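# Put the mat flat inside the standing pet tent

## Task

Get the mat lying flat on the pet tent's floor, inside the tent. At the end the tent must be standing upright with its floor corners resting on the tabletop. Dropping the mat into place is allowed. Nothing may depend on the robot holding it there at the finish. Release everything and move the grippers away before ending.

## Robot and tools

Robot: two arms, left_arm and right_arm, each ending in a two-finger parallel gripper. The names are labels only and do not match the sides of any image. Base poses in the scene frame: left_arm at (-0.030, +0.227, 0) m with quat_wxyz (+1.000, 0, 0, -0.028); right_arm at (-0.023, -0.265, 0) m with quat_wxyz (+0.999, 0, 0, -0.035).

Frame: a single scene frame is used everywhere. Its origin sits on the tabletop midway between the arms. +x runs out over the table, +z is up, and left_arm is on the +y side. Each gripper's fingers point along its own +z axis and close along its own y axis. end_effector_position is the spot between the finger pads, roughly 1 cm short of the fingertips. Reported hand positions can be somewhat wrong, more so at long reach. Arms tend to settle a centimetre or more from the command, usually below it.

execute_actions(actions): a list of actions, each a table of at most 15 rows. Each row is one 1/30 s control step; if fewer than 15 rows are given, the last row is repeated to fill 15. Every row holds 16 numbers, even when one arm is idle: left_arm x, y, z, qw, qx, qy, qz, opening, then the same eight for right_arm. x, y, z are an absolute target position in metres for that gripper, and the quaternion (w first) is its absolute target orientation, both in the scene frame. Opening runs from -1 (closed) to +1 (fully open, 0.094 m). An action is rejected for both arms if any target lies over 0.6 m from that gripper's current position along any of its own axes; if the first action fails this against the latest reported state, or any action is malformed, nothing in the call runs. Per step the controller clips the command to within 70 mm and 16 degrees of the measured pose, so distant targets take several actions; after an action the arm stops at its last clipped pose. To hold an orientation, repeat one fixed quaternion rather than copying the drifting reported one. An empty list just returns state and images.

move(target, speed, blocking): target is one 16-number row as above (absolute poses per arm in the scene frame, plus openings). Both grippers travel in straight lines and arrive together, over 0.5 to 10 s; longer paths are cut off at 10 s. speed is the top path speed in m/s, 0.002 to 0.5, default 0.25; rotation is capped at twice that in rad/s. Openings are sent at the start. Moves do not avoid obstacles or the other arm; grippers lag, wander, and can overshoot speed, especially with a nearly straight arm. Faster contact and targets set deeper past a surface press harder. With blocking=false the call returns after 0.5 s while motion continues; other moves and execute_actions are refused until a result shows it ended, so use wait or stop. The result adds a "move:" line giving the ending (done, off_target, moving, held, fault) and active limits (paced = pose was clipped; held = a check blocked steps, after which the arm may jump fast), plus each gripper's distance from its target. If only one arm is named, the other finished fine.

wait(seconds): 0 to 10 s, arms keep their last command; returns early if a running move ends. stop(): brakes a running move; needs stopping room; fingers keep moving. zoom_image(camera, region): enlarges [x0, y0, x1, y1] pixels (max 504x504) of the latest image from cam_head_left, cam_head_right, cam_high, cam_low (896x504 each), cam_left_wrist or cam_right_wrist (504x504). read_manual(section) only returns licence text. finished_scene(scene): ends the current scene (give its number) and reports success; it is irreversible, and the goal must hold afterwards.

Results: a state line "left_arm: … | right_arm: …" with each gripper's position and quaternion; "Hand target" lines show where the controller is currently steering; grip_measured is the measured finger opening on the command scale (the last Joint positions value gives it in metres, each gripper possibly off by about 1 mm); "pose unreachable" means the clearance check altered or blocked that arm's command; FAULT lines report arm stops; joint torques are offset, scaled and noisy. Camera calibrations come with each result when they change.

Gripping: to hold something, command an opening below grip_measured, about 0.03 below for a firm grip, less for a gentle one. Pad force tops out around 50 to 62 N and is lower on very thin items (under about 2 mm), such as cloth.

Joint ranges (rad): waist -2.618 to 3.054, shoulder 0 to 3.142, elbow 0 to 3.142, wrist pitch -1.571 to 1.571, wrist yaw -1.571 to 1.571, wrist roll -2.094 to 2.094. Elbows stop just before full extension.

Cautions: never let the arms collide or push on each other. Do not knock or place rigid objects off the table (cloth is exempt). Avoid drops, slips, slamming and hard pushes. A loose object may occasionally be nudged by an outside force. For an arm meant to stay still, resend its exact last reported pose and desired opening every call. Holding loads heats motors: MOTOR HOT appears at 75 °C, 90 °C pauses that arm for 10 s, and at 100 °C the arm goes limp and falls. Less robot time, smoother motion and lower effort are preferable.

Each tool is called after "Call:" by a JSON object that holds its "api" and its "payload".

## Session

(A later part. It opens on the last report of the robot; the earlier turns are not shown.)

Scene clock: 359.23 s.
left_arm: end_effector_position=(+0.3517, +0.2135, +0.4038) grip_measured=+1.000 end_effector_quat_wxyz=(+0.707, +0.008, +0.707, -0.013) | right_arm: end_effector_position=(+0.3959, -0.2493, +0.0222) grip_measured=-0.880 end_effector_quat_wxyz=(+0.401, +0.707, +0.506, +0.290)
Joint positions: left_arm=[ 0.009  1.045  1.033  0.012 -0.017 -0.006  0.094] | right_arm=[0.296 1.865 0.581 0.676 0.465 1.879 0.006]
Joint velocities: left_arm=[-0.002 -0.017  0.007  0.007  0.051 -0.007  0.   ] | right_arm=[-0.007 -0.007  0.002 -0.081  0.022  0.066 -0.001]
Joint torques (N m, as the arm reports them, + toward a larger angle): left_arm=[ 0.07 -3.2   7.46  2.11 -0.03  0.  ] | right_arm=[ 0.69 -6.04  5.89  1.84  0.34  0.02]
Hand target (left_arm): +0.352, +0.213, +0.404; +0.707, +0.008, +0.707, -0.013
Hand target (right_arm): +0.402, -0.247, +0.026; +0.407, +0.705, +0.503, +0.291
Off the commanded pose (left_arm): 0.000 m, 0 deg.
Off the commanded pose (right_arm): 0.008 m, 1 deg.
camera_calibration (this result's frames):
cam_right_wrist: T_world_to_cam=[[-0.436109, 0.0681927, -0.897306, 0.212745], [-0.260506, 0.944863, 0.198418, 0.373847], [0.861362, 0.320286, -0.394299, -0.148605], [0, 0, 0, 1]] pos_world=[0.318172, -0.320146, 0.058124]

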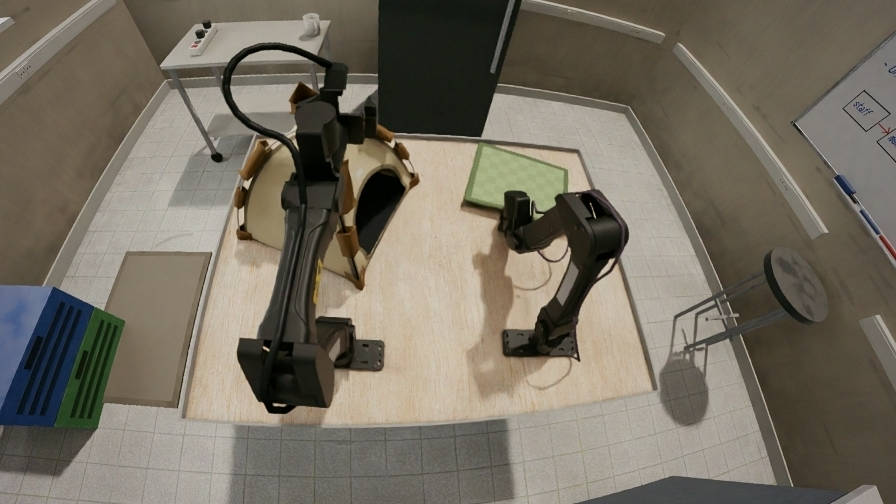

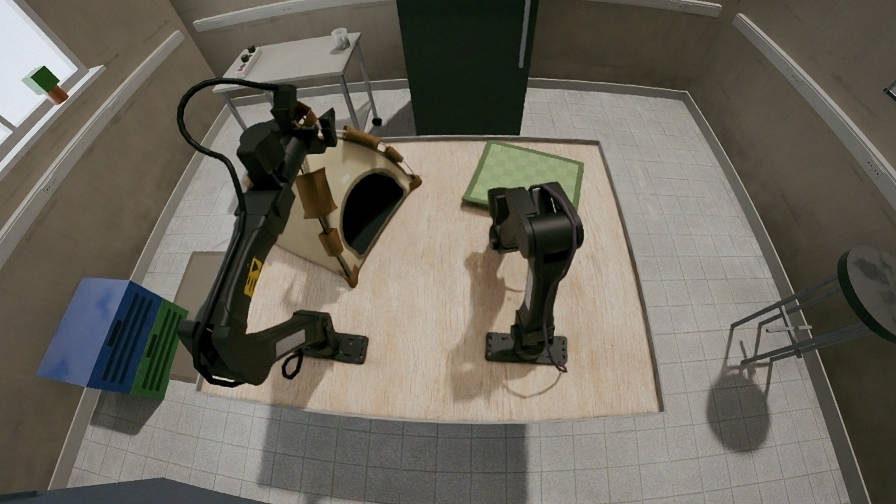

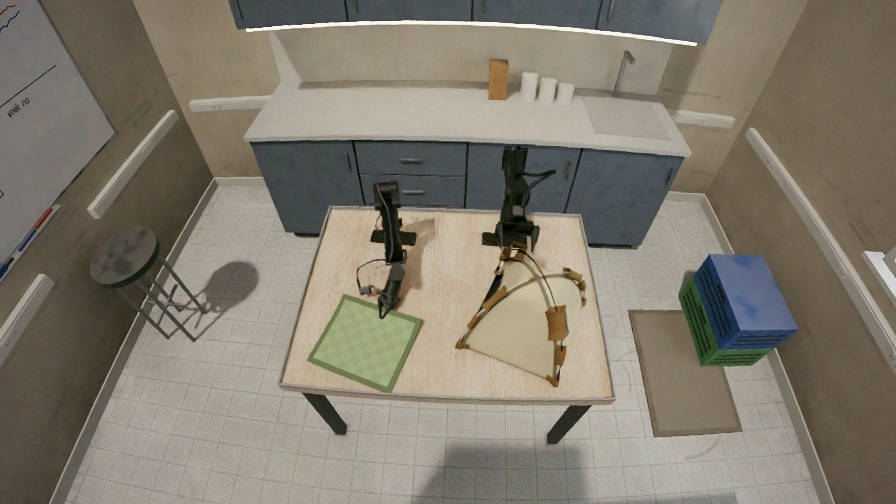

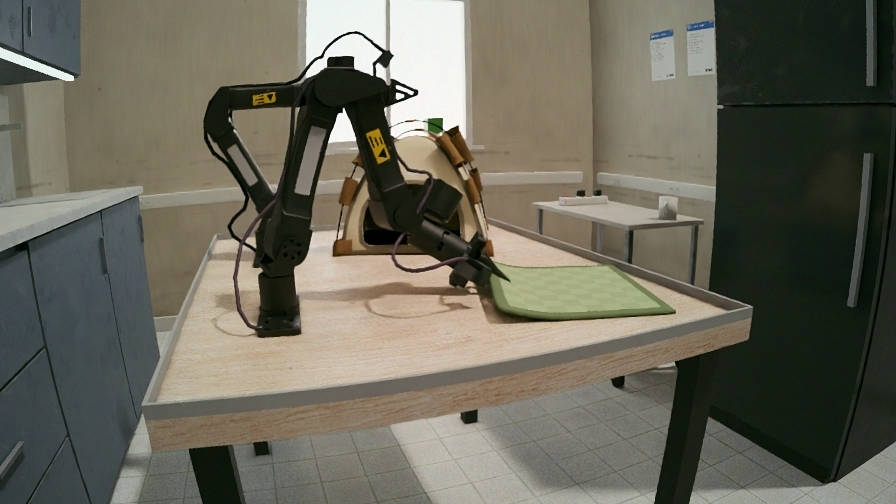

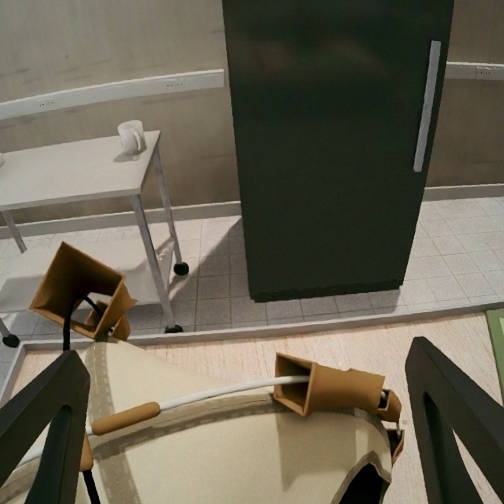

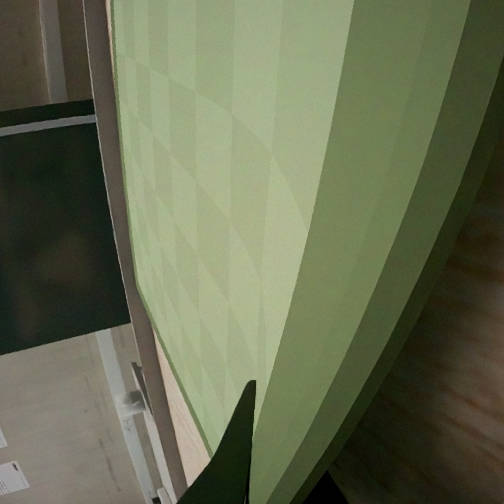

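Call:
{"api": "execute_actions", "payload": {"actions": [[[0.3517,0.2135,0.4038,0.707,0.008,0.707,-0.013,1, 0.398,-0.247,0.026,0.4071,0.7050,0.5029,0.2904,-0.4],[0.3517,0.2135,0.4038,0.707,0.008,0.707,-0.013,1, 0.398,-0.247,0.026,0.4071,0.7050,0.5029,0.2904,-0.4],[0.3517,0.2135,0.4038,0.707,0.008,0.707,-0.013,1, 0.398,-0.247,0.026,0.4071,0.7050,0.5029,0.2904,-0.4],[0.3517,0.2135,0.4038,0.707,0.008,0.707,-0.013,1, 0.394,-0.246,0.027,0.4071,0.7050,0.5029,0.2904,-0.4],[0.3517,0.2135,0.4038,0.707,0.008,0.707,-0.013,1, 0.389,-0.244,0.028,0.4071,0.7050,0.5029,0.2904,-0.4],[0.3517,0.2135,0.4038,0.707,0.008,0.707,-0.013,1, 0.384,-0.243,0.029,0.4071,0.7050,0.5029,0.2904,-0.4],[0.3517,0.2135,0.4038,0.707,0.008,0.707,-0.013,1, 0.379,-0.242,0.030,0.4071,0.7050,0.5029,0.2904,-0.4],[0.3517,0.2135,0.4038,0.707,0.008,0.707,-0.013,1, 0.374,-0.241,0.031,0.4071,0.7050,0.5029,0.2904,-0.4],[0.3517,0.2135,0.4038,0.707,0.008,0.707,-0.013,1, 0.369,-0.240,0.032,0.4071,0.7050,0.5029,0.2904,-0.4],[0.3517,0.2135,0.4038,0.707,0.008,0.707,-0.013,1, 0.364,-0.239,0.033,0.4071,0.7050,0.5029,0.2904,-0.4],[0.3517,0.2135,0.4038,0.707,0.008,0.707,-0.013,1, 0.359,-0.238,0.034,0.4071,0.7050,0.5029,0.2904,-0.4],[0.3517,0.2135,0.4038,0.707,0.008,0.707,-0.013,1, 0.354,-0.237,0.035,0.4071,0.7050,0.5029,0.2904,-0.4],[0.3517,0.2135,0.4038,0.707,0.008,0.707,-0.013,1, 0.349,-0.236,0.036,0.4071,0.7050,0.5029,0.2904,-0.4],[0.3517,0.2135,0.4038,0.707,0.008,0.707,-0.013,1, 0.344,-0.235,0.037,0.4071,0.7050,0.5029,0.2904,-0.4],[0.3517,0.2135,0.4038,0.707,0.008,0.707,-0.013,1, 0.340,-0.234,0.038,0.4071,0.7050,0.5029,0.2904,-0.4]]]}}

Call:
{"api": "move", "payload": {"target": [0.30,-0.03,0.30,0.3440,0.7378,0.5263,0.2454,-0.36, 0.17,-0.42,0.13,0.0346,0.1964,0.9650,0.1701,-0.2], "speed": 0.4}}

Scene clock: 479.73 s.
left_arm: end_effector_position=(+0.3517, +0.2135, +0.4038) grip_measured=+1.000 end_effector_quat_wxyz=(+0.707, +0.008, +0.707, -0.013) | right_arm: end_effector_position=(+0.3576, -0.2337, +0.0344) grip_measured=-0.402 end_effector_quat_wxyz=(+0.402, +0.700, +0.507, +0.303)
Joint positions: left_arm=[ 0.009  1.045  1.033  0.012 -0.017 -0.006  0.094] | right_arm=[0.383 1.718 0.442 0.669 0.523 1.924 0.028]
Joint velocities: left_arm=[-0.002 -0.007 -0.022  0.022 -0.066 -0.037  0.   ] | right_arm=[ 0.271 -0.515 -0.427 -0.212  0.3    0.139 -0.   ]
Joint torques (N m, as the arm reports them, + toward a larger angle): left_arm=[ 0.08 -3.2   7.54  2.11 -0.03 -0.01] | right_arm=[ 0.86 -6.74  3.06  1.74  0.33 -0.01]
Hand target (left_arm): +0.352, +0.213, +0.404; +0.707, +0.008, +0.707, -0.013
Hand target (right_arm): +0.342, -0.236, +0.036; +0.408, +0.704, +0.503, +0.292
Off the commanded pose (left_arm): 0.000 m, 0 deg.
Off the commanded pose (right_arm): 0.018 m, 2 deg.
camera_calibration (this result's frames):
cam_right_wrist: T_world_to_cam=[[-0.418661, 0.0655832, -0.905771, 0.199389], [-0.281024, 0.939077, 0.197888, 0.352736], [0.863567, 0.337391, -0.374725, -0.113214], [0, 0, 0, 1]] pos_world=[0.280372, -0.306125, 0.0683742]

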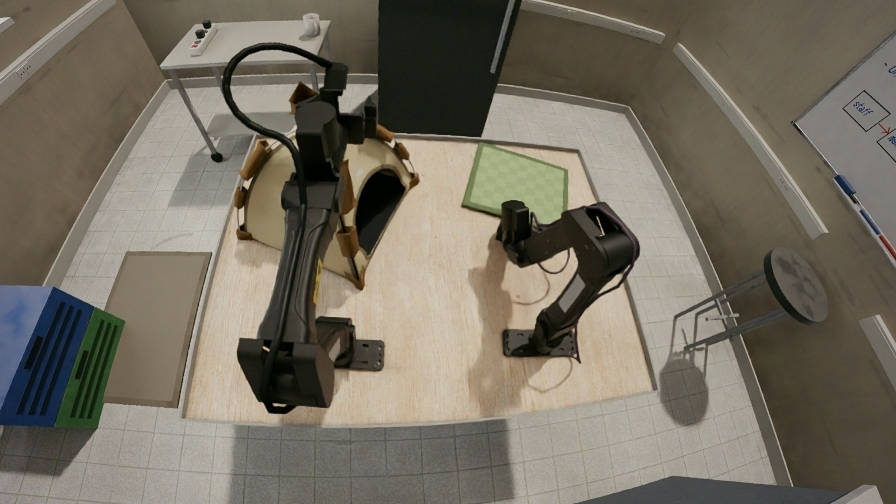

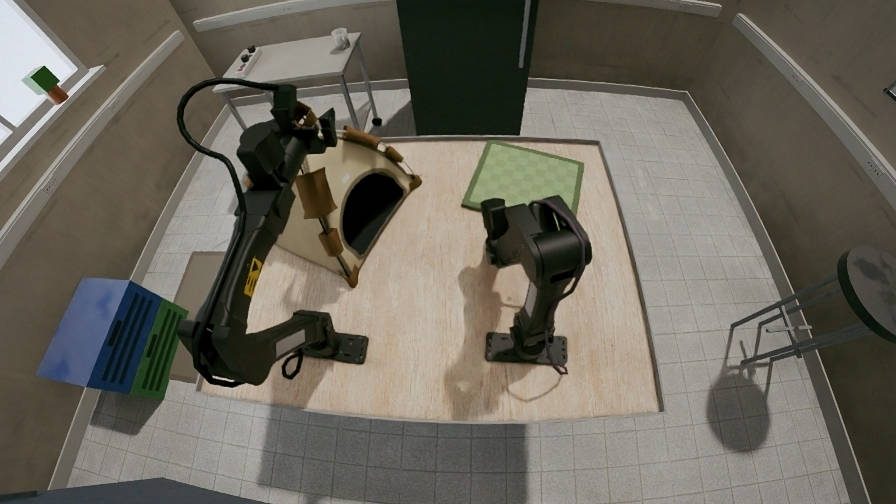

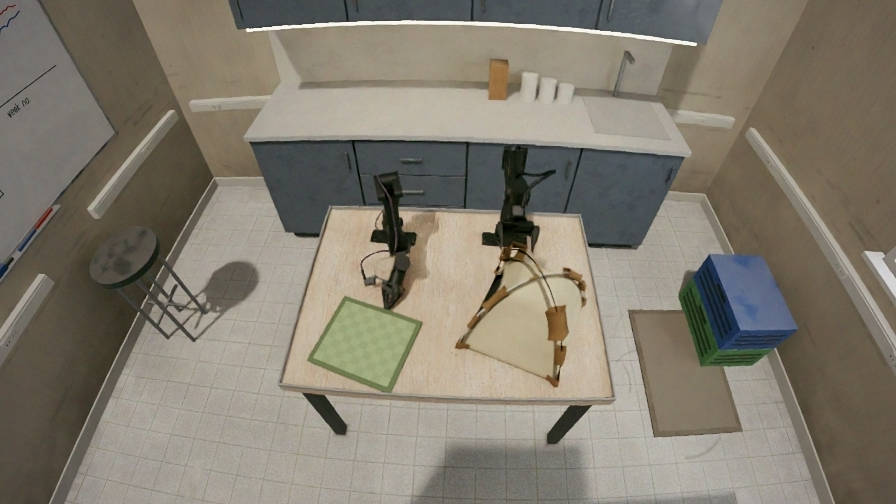

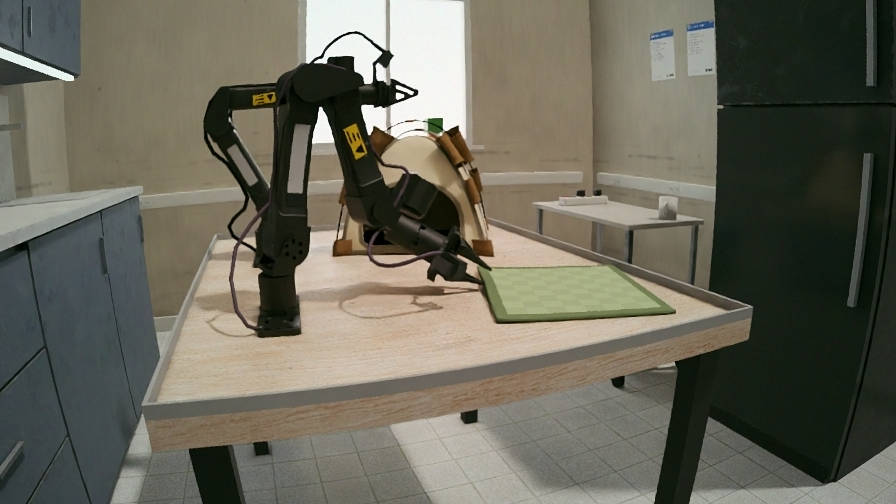

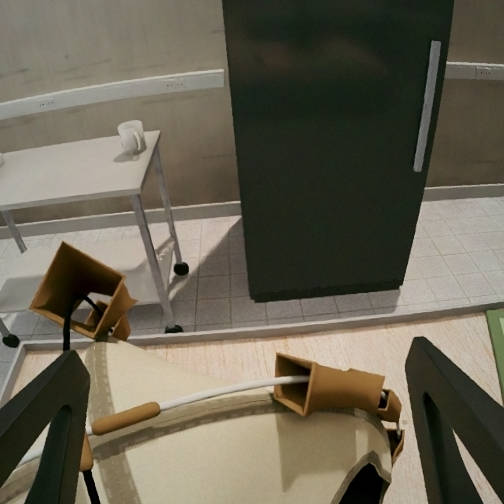

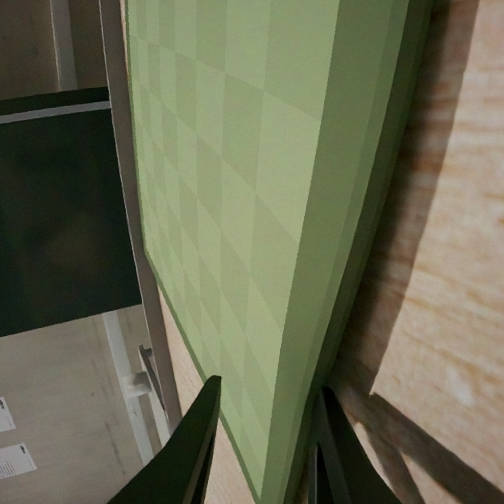

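Scene clock: 482.70 s.
left_arm: end_effector_position=(+0.3043, -0.0300, +0.3009) grip_measured=-0.359 end_effector_quat_wxyz=(+0.352, +0.734, +0.525, +0.248) | right_arm: end_effector_position=(+0.1700, -0.4175, +0.1236) grip_measured=-0.202 end_effector_quat_wxyz=(+0.027, +0.193, +0.965, +0.174)
Joint positions: left_arm=[-0.753  1.502  1.578 -0.813 -0.361  1.253  0.03 ] | right_arm=[-0.82   1.625  1.295 -1.429 -0.302 -0.524  0.038]
Joint velocities: left_arm=[-0.002 -0.007  0.037 -0.037  0.022 -0.007 -0.001] | right_arm=[-0.002 -0.012 -0.012 -0.022 -0.037 -0.051 -0.   ]
Joint torques (N m, as the arm reports them, + toward a larger angle): left_arm=[-0.69 -6.06  9.53  1.44 -0.27  0.03] | right_arm=[-0.96 -4.96  7.51 -0.24 -0.25 -0.11]
Hand target (left_arm): +0.304, -0.031, +0.301; +0.343, +0.739, +0.523, +0.251
Hand target (right_arm): +0.171, -0.423, +0.130; +0.033, +0.192, +0.966, +0.172
Off the commanded pose (left_arm): 0.004 m, 1 deg.
Off the commanded pose (right_arm): 0.007 m, 1 deg.
move: done
camera_calibration (this result's frames):
cam_left_wrist: T_world_to_cam=[[-0.575965, 0.256422, -0.776216, 0.409593], [-0.160656, 0.895507, 0.415038, -0.0114501], [0.801532, 0.363751, -0.474586, 0.0105323], [0, 0, 0, 1]] pos_world=[0.22563, -0.098606, 0.327684]
cam_right_wrist: T_world_to_cam=[[-0.277309, -0.862384, -0.423548, -0.257411], [-0.860388, 0.026709, 0.508938, 0.134112], [-0.427588, 0.505549, -0.749392, 0.480156], [0, 0, 0, 1]] pos_world=[0.249315, -0.468312, 0.182545]

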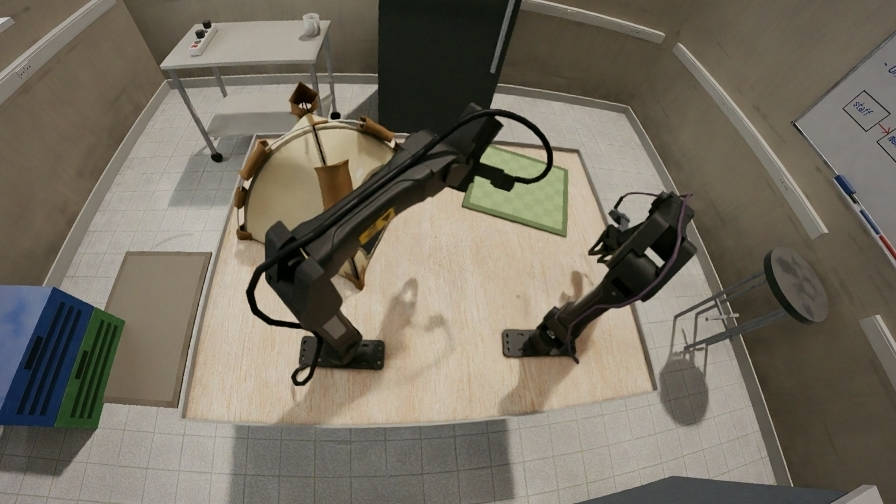

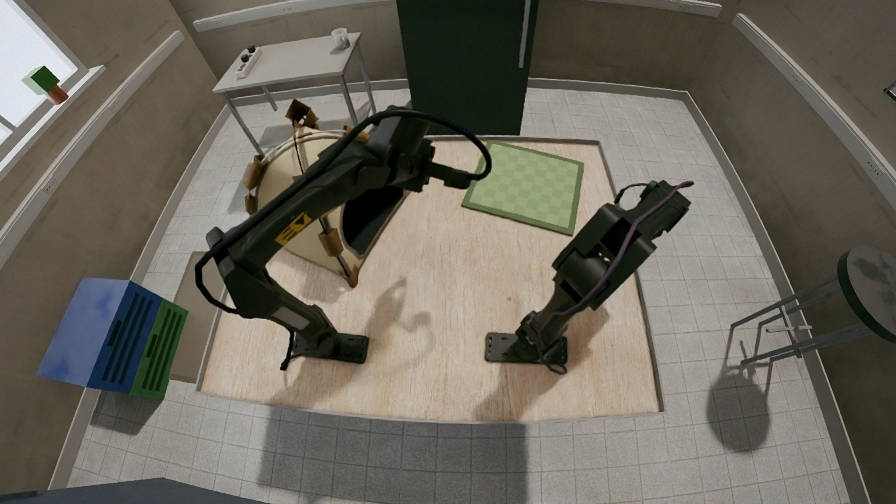

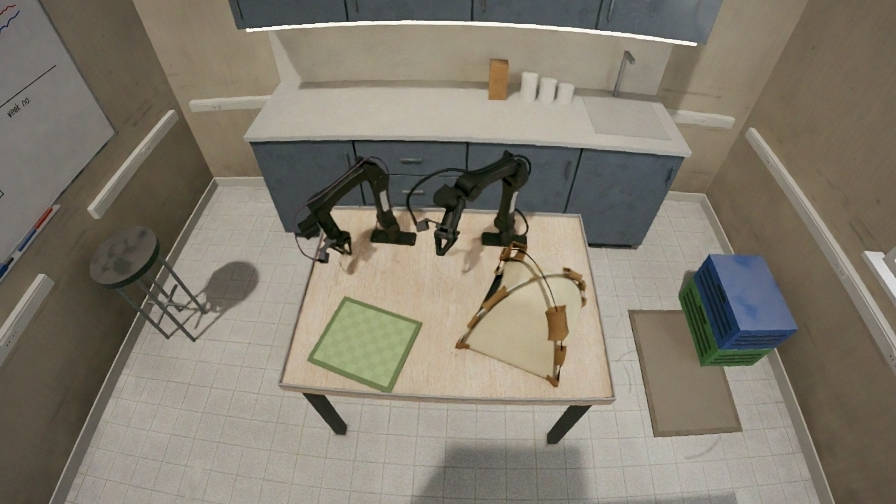

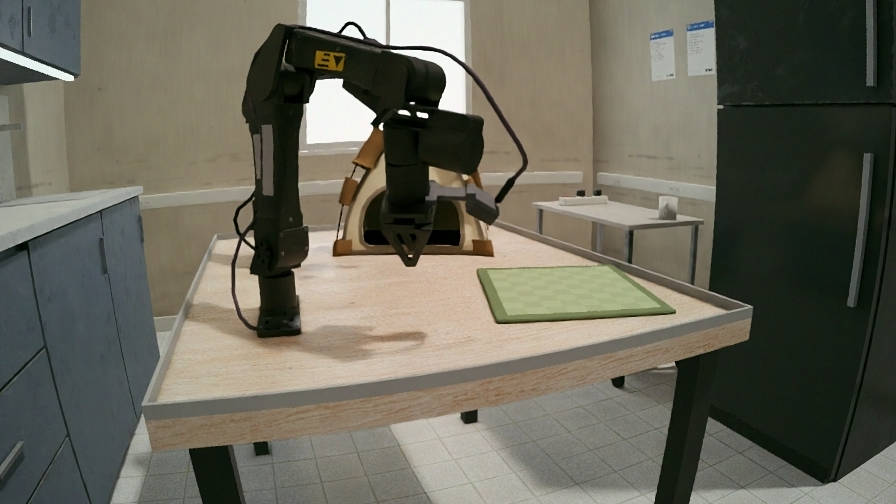

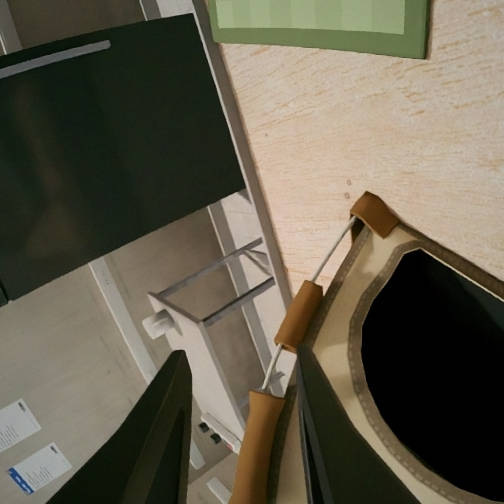

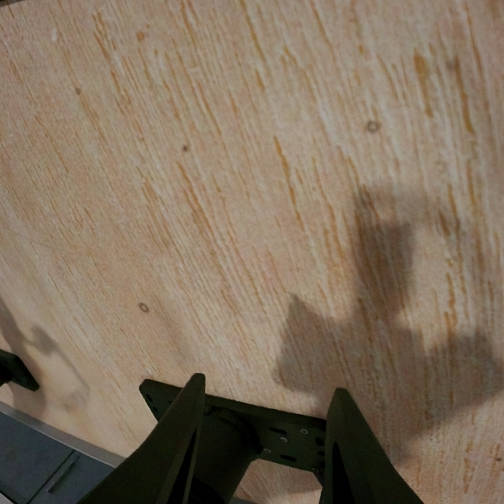

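Call:
{"api": "execute_actions", "payload": {"actions": []}}

Scene clock: 498.40 s.
left_arm: end_effector_position=(+0.3042, -0.0296, +0.3006) grip_measured=-0.359 end_effector_quat_wxyz=(+0.351, +0.735, +0.525, +0.248) | right_arm: end_effector_position=(+0.1695, -0.4173, +0.1236) grip_measured=-0.202 end_effector_quat_wxyz=(+0.026, +0.192, +0.965, +0.174)
Joint positions: left_arm=[-0.753  1.502  1.578 -0.816 -0.362  1.254  0.03 ] | right_arm=[-0.82   1.625  1.295 -1.43  -0.301 -0.527  0.038]
Joint velocities: left_arm=[ 0.022 -0.002 -0.022 -0.022 -0.051 -0.007  0.   ] | right_arm=[ 0.007 -0.002  0.007  0.066  0.007 -0.022 -0.   ]
Joint torques (N m, as the arm reports them, + toward a larger angle): left_arm=[-0.66 -6.12  9.53  1.45 -0.25  0.03] | right_arm=[-0.99 -4.98  7.49 -0.24 -0.23 -0.09]
Hand target (left_arm): +0.304, -0.031, +0.301; +0.343, +0.739, +0.523, +0.251
Hand target (right_arm): +0.171, -0.423, +0.130; +0.033, +0.192, +0.966, +0.173
Off the commanded pose (left_arm): 0.004 m, 1 deg.
Off the commanded pose (right_arm): 0.007 m, 1 deg.
camera_calibration (this result's frames):
cam_left_wrist: T_world_to_cam=[[-0.57684, 0.257986, -0.775048, 0.409082], [-0.160812, 0.894383, 0.417395, -0.0124117], [0.800872, 0.365407, -0.474428, 0.0105308], [0, 0, 0, 1]] pos_world=[0.225545, -0.0982847, 0.327235]
cam_right_wrist: T_world_to_cam=[[-0.275473, -0.862941, -0.423612, -0.257854], [-0.859844, 0.0241362, 0.509985, 0.132417], [-0.429863, 0.504727, -0.748644, 0.479818], [0, 0, 0, 1]] pos_world=[0.249082, -0.467886, 0.182452]

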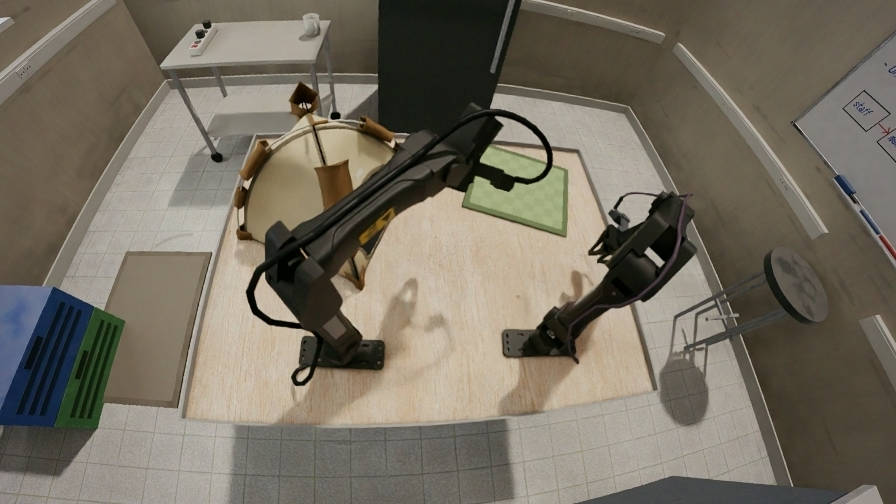

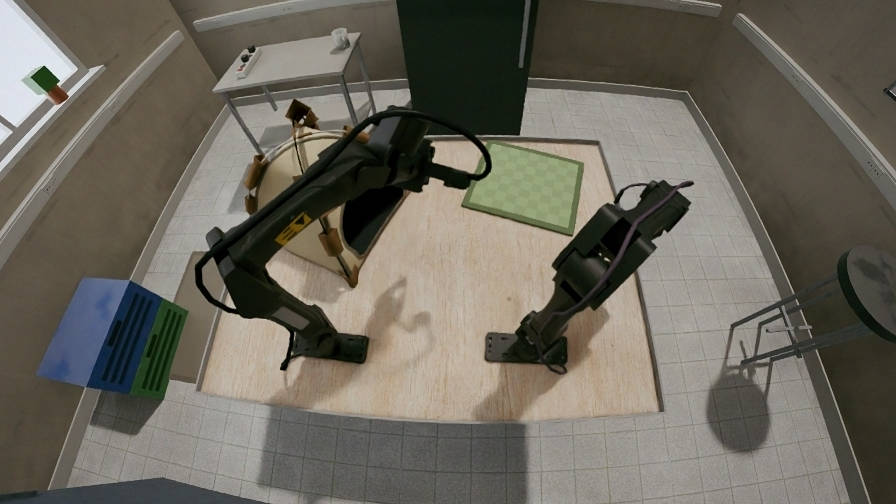

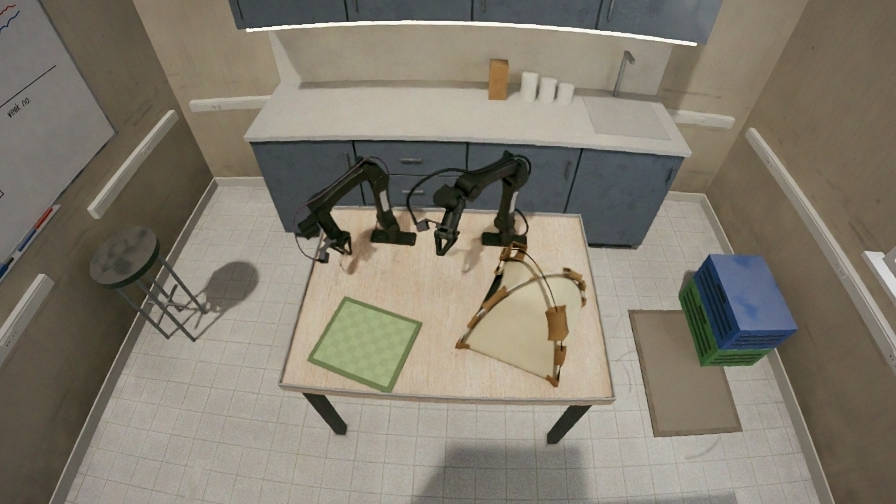

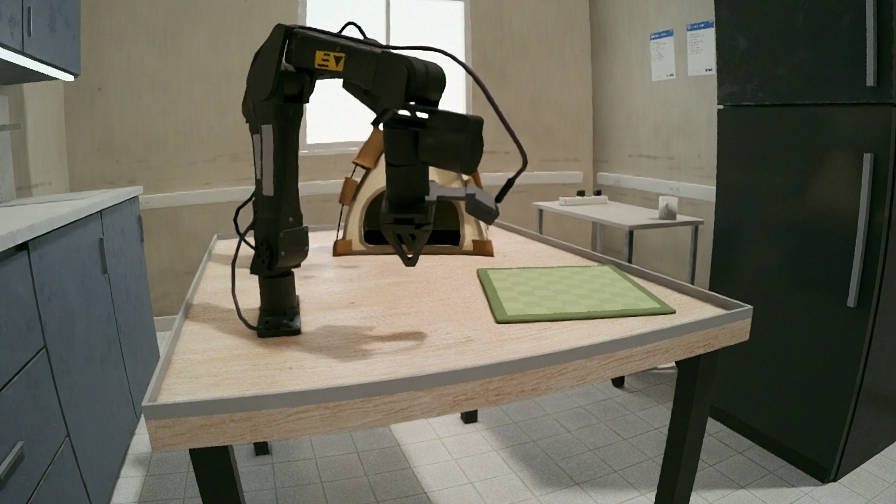

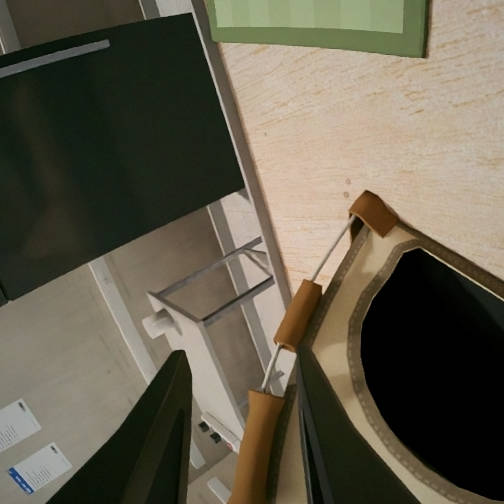

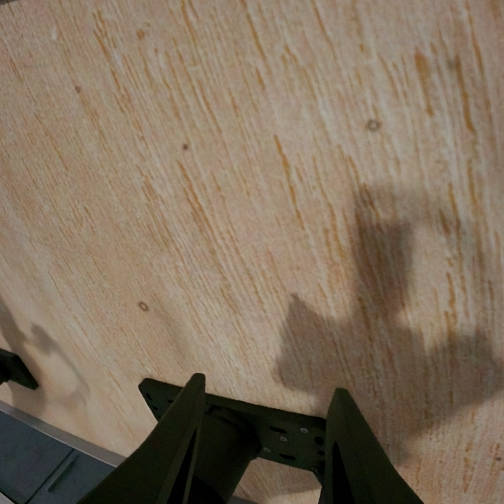

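Call:
{"api": "move", "payload": {"target": [0.345,-0.150,0.07,0.3440,0.7378,0.5263,0.2454,-0.36, 0.17,-0.42,0.13,0.0346,0.1964,0.9650,0.1701,-0.2], "speed": 0.2}}

Scene clock: 512.97 s.
left_arm: end_effector_position=(+0.3434, -0.1430, +0.0660) grip_measured=-0.359 end_effector_quat_wxyz=(+0.336, +0.745, +0.523, +0.243) | right_arm: end_effector_position=(+0.1691, -0.4176, +0.1234) grip_measured=-0.202 end_effector_quat_wxyz=(+0.025, +0.192, +0.966, +0.173)
Joint positions: left_arm=[-0.872  2.038  1.299 -0.071 -0.437  1.168  0.03 ] | right_arm=[-0.82   1.625  1.295 -1.43  -0.298 -0.527  0.038]
Joint velocities: left_arm=[-0.002 -0.012 -0.002  0.066 -0.037 -0.022 -0.001] | right_arm=[-0.007  0.027  0.007  0.007  0.007 -0.037  0.001]
Joint torques (N m, as the arm reports them, + toward a larger angle): left_arm=[ -0.66 -12.41   7.87   1.7   -0.27  -0.15] | right_arm=[-0.7  -6.35  6.21 -0.17 -0.26  0.05]
Hand target (left_arm): +0.345, -0.148, +0.071; +0.345, +0.738, +0.526, +0.245
Hand target (right_arm): +0.170, -0.420, +0.130; +0.035, +0.196, +0.965, +0.170
Off the commanded pose (left_arm): 0.008 m, 1 deg.
Off the commanded pose (right_arm): 0.007 m, 1 deg.
move: done
camera_calibration (this result's frames):
cam_left_wrist: T_world_to_cam=[[-0.594207, 0.282822, -0.752947, 0.287221], [-0.140588, 0.885205, 0.443449, 0.183291], [0.79193, 0.369356, -0.486234, -0.0863164], [0, 0, 0, 1]] pos_world=[0.264794, -0.211601, 0.0930118]
cam_right_wrist: T_world_to_cam=[[-0.276022, -0.864015, -0.421058, -0.259026], [-0.85852, 0.0246648, 0.512186, 0.131832], [-0.432151, 0.502861, -0.748583, 0.479253], [0, 0, 0, 1]] pos_world=[0.248793, -0.468051, 0.182174]

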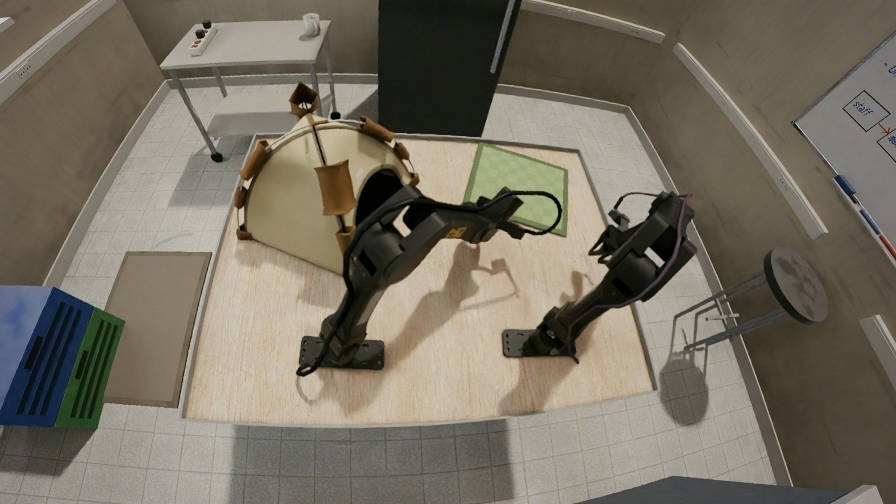

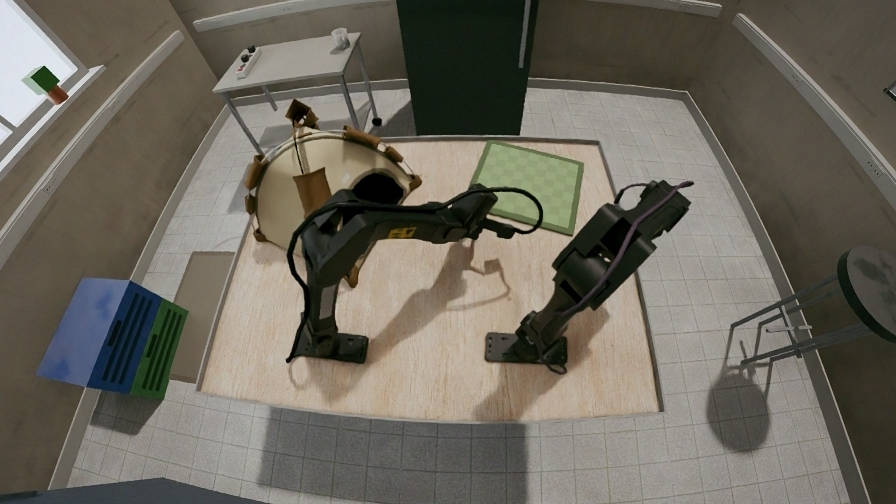

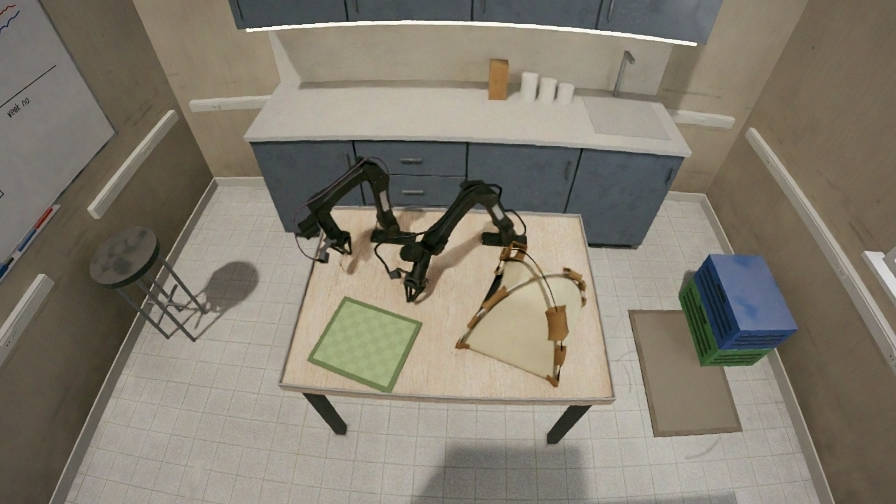

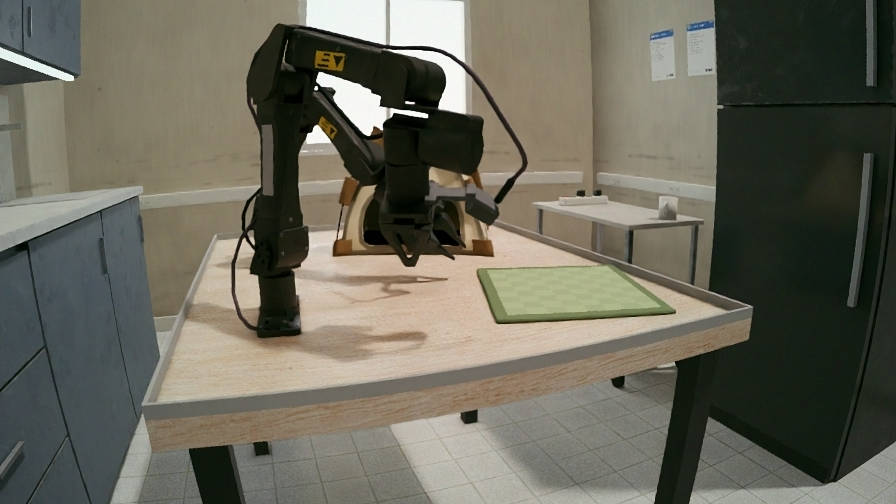

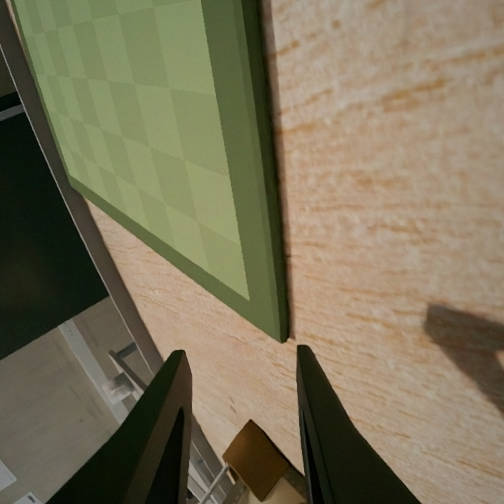

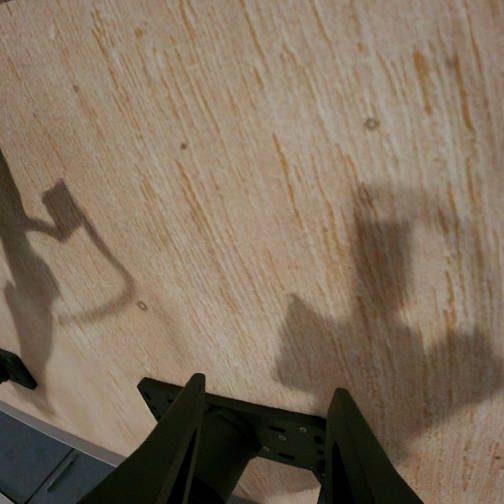

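Call:
{"api": "move", "payload": {"target": [0.350,-0.157,0.018,0.3440,0.7378,0.5263,0.2454,-0.36, 0.17,-0.42,0.13,0.0346,0.1964,0.9650,0.1701,-0.2], "speed": 0.06}}

Scene clock: 516.73 s.
left_arm: end_effector_position=(+0.3530, -0.1553, +0.0265) grip_measured=-0.359 end_effector_quat_wxyz=(+0.347, +0.739, +0.524, +0.244) | right_arm: end_effector_position=(+0.1687, -0.4179, +0.1233) grip_measured=-0.202 end_effector_quat_wxyz=(+0.024, +0.192, +0.966, +0.172)
Joint positions: left_arm=[-0.872  2.163  1.299  0.079 -0.439  1.166  0.03 ] | right_arm=[-0.82   1.625  1.295 -1.43  -0.295 -0.527  0.038]
Joint velocities: left_arm=[-0.002 -0.007  0.017  0.051 -0.037  0.007 -0.001] | right_arm=[ 0.002 -0.002 -0.022 -0.007 -0.037  0.022  0.001]
Joint torques (N m, as the arm reports them, + toward a larger angle): left_arm=[ -0.75 -12.07   6.     1.65  -0.3   -0.14] | right_arm=[-0.69 -6.38  6.2  -0.16 -0.29  0.05]
Hand target (left_arm): +0.350, -0.156, +0.018; +0.344, +0.738, +0.526, +0.245
Hand target (right_arm): +0.170, -0.420, +0.130; +0.035, +0.196, +0.965, +0.170
Off the commanded pose (left_arm): 0.009 m, 1 deg.
Off the commanded pose (right_arm): 0.007 m, 1 deg.
move: done
camera_calibration (this result's frames):
cam_left_wrist: T_world_to_cam=[[-0.583628, 0.265919, -0.767245, 0.26068], [-0.149565, 0.89349, 0.423446, 0.218057], [0.798128, 0.361888, -0.481693, -0.112071], [0, 0, 0, 1]] pos_world=[0.274201, -0.223595, 0.0536861]
cam_right_wrist: T_world_to_cam=[[-0.276444, -0.864847, -0.419069, -0.259937], [-0.857487, 0.0250797, 0.513894, 0.131378], [-0.43393, 0.501409, -0.748528, 0.478811], [0, 0, 0, 1]] pos_world=[0.248568, -0.46818, 0.181958]

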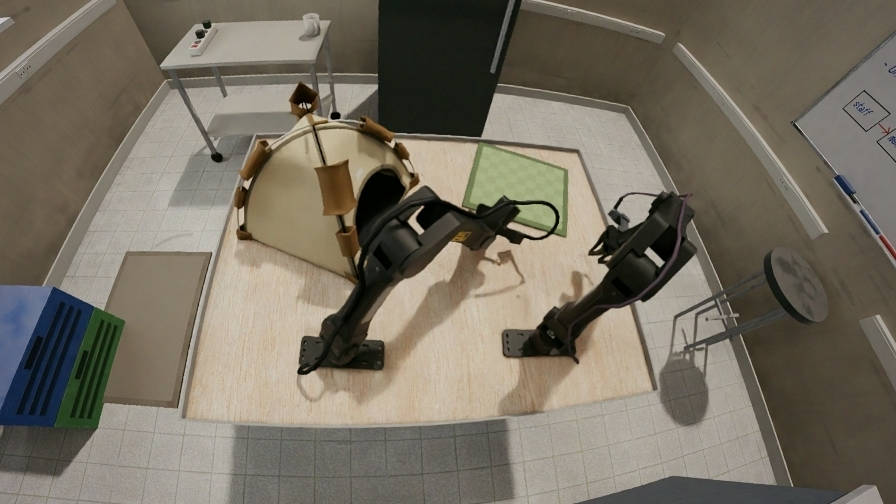

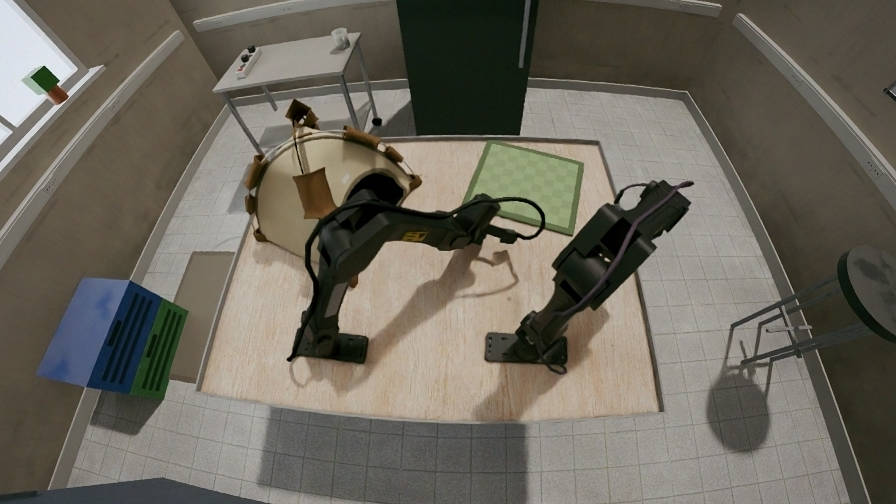

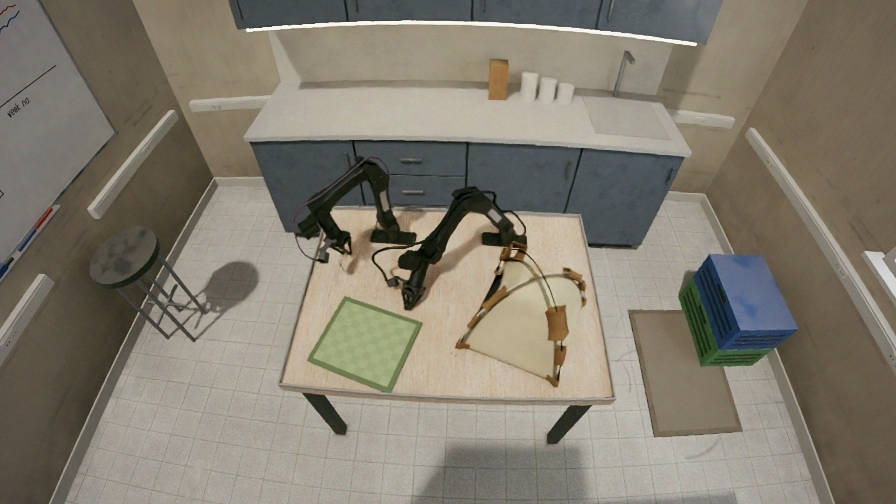

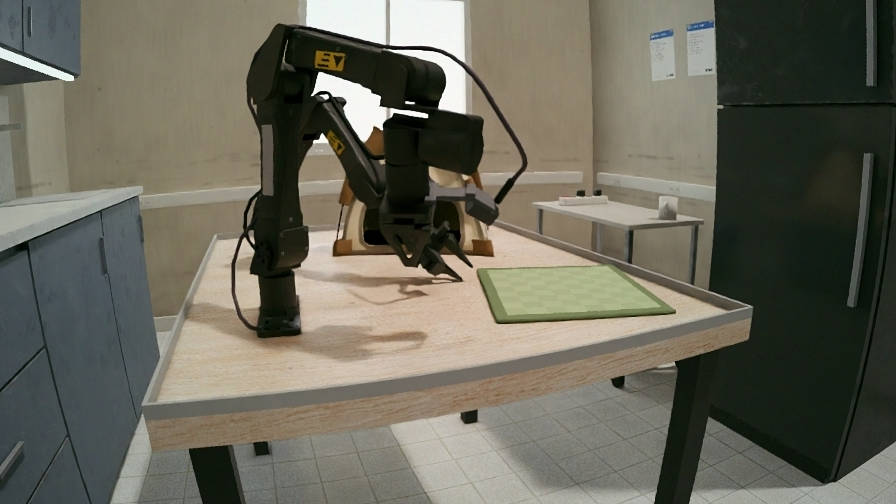

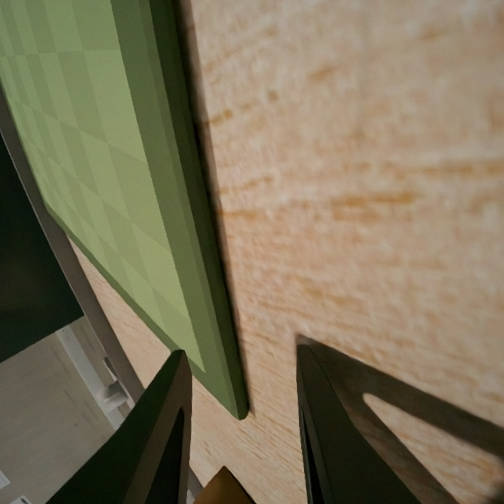

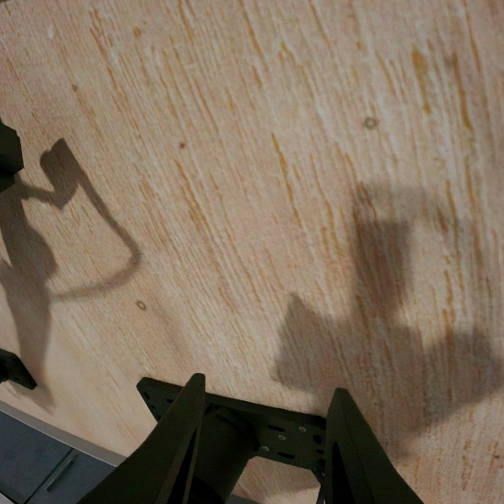

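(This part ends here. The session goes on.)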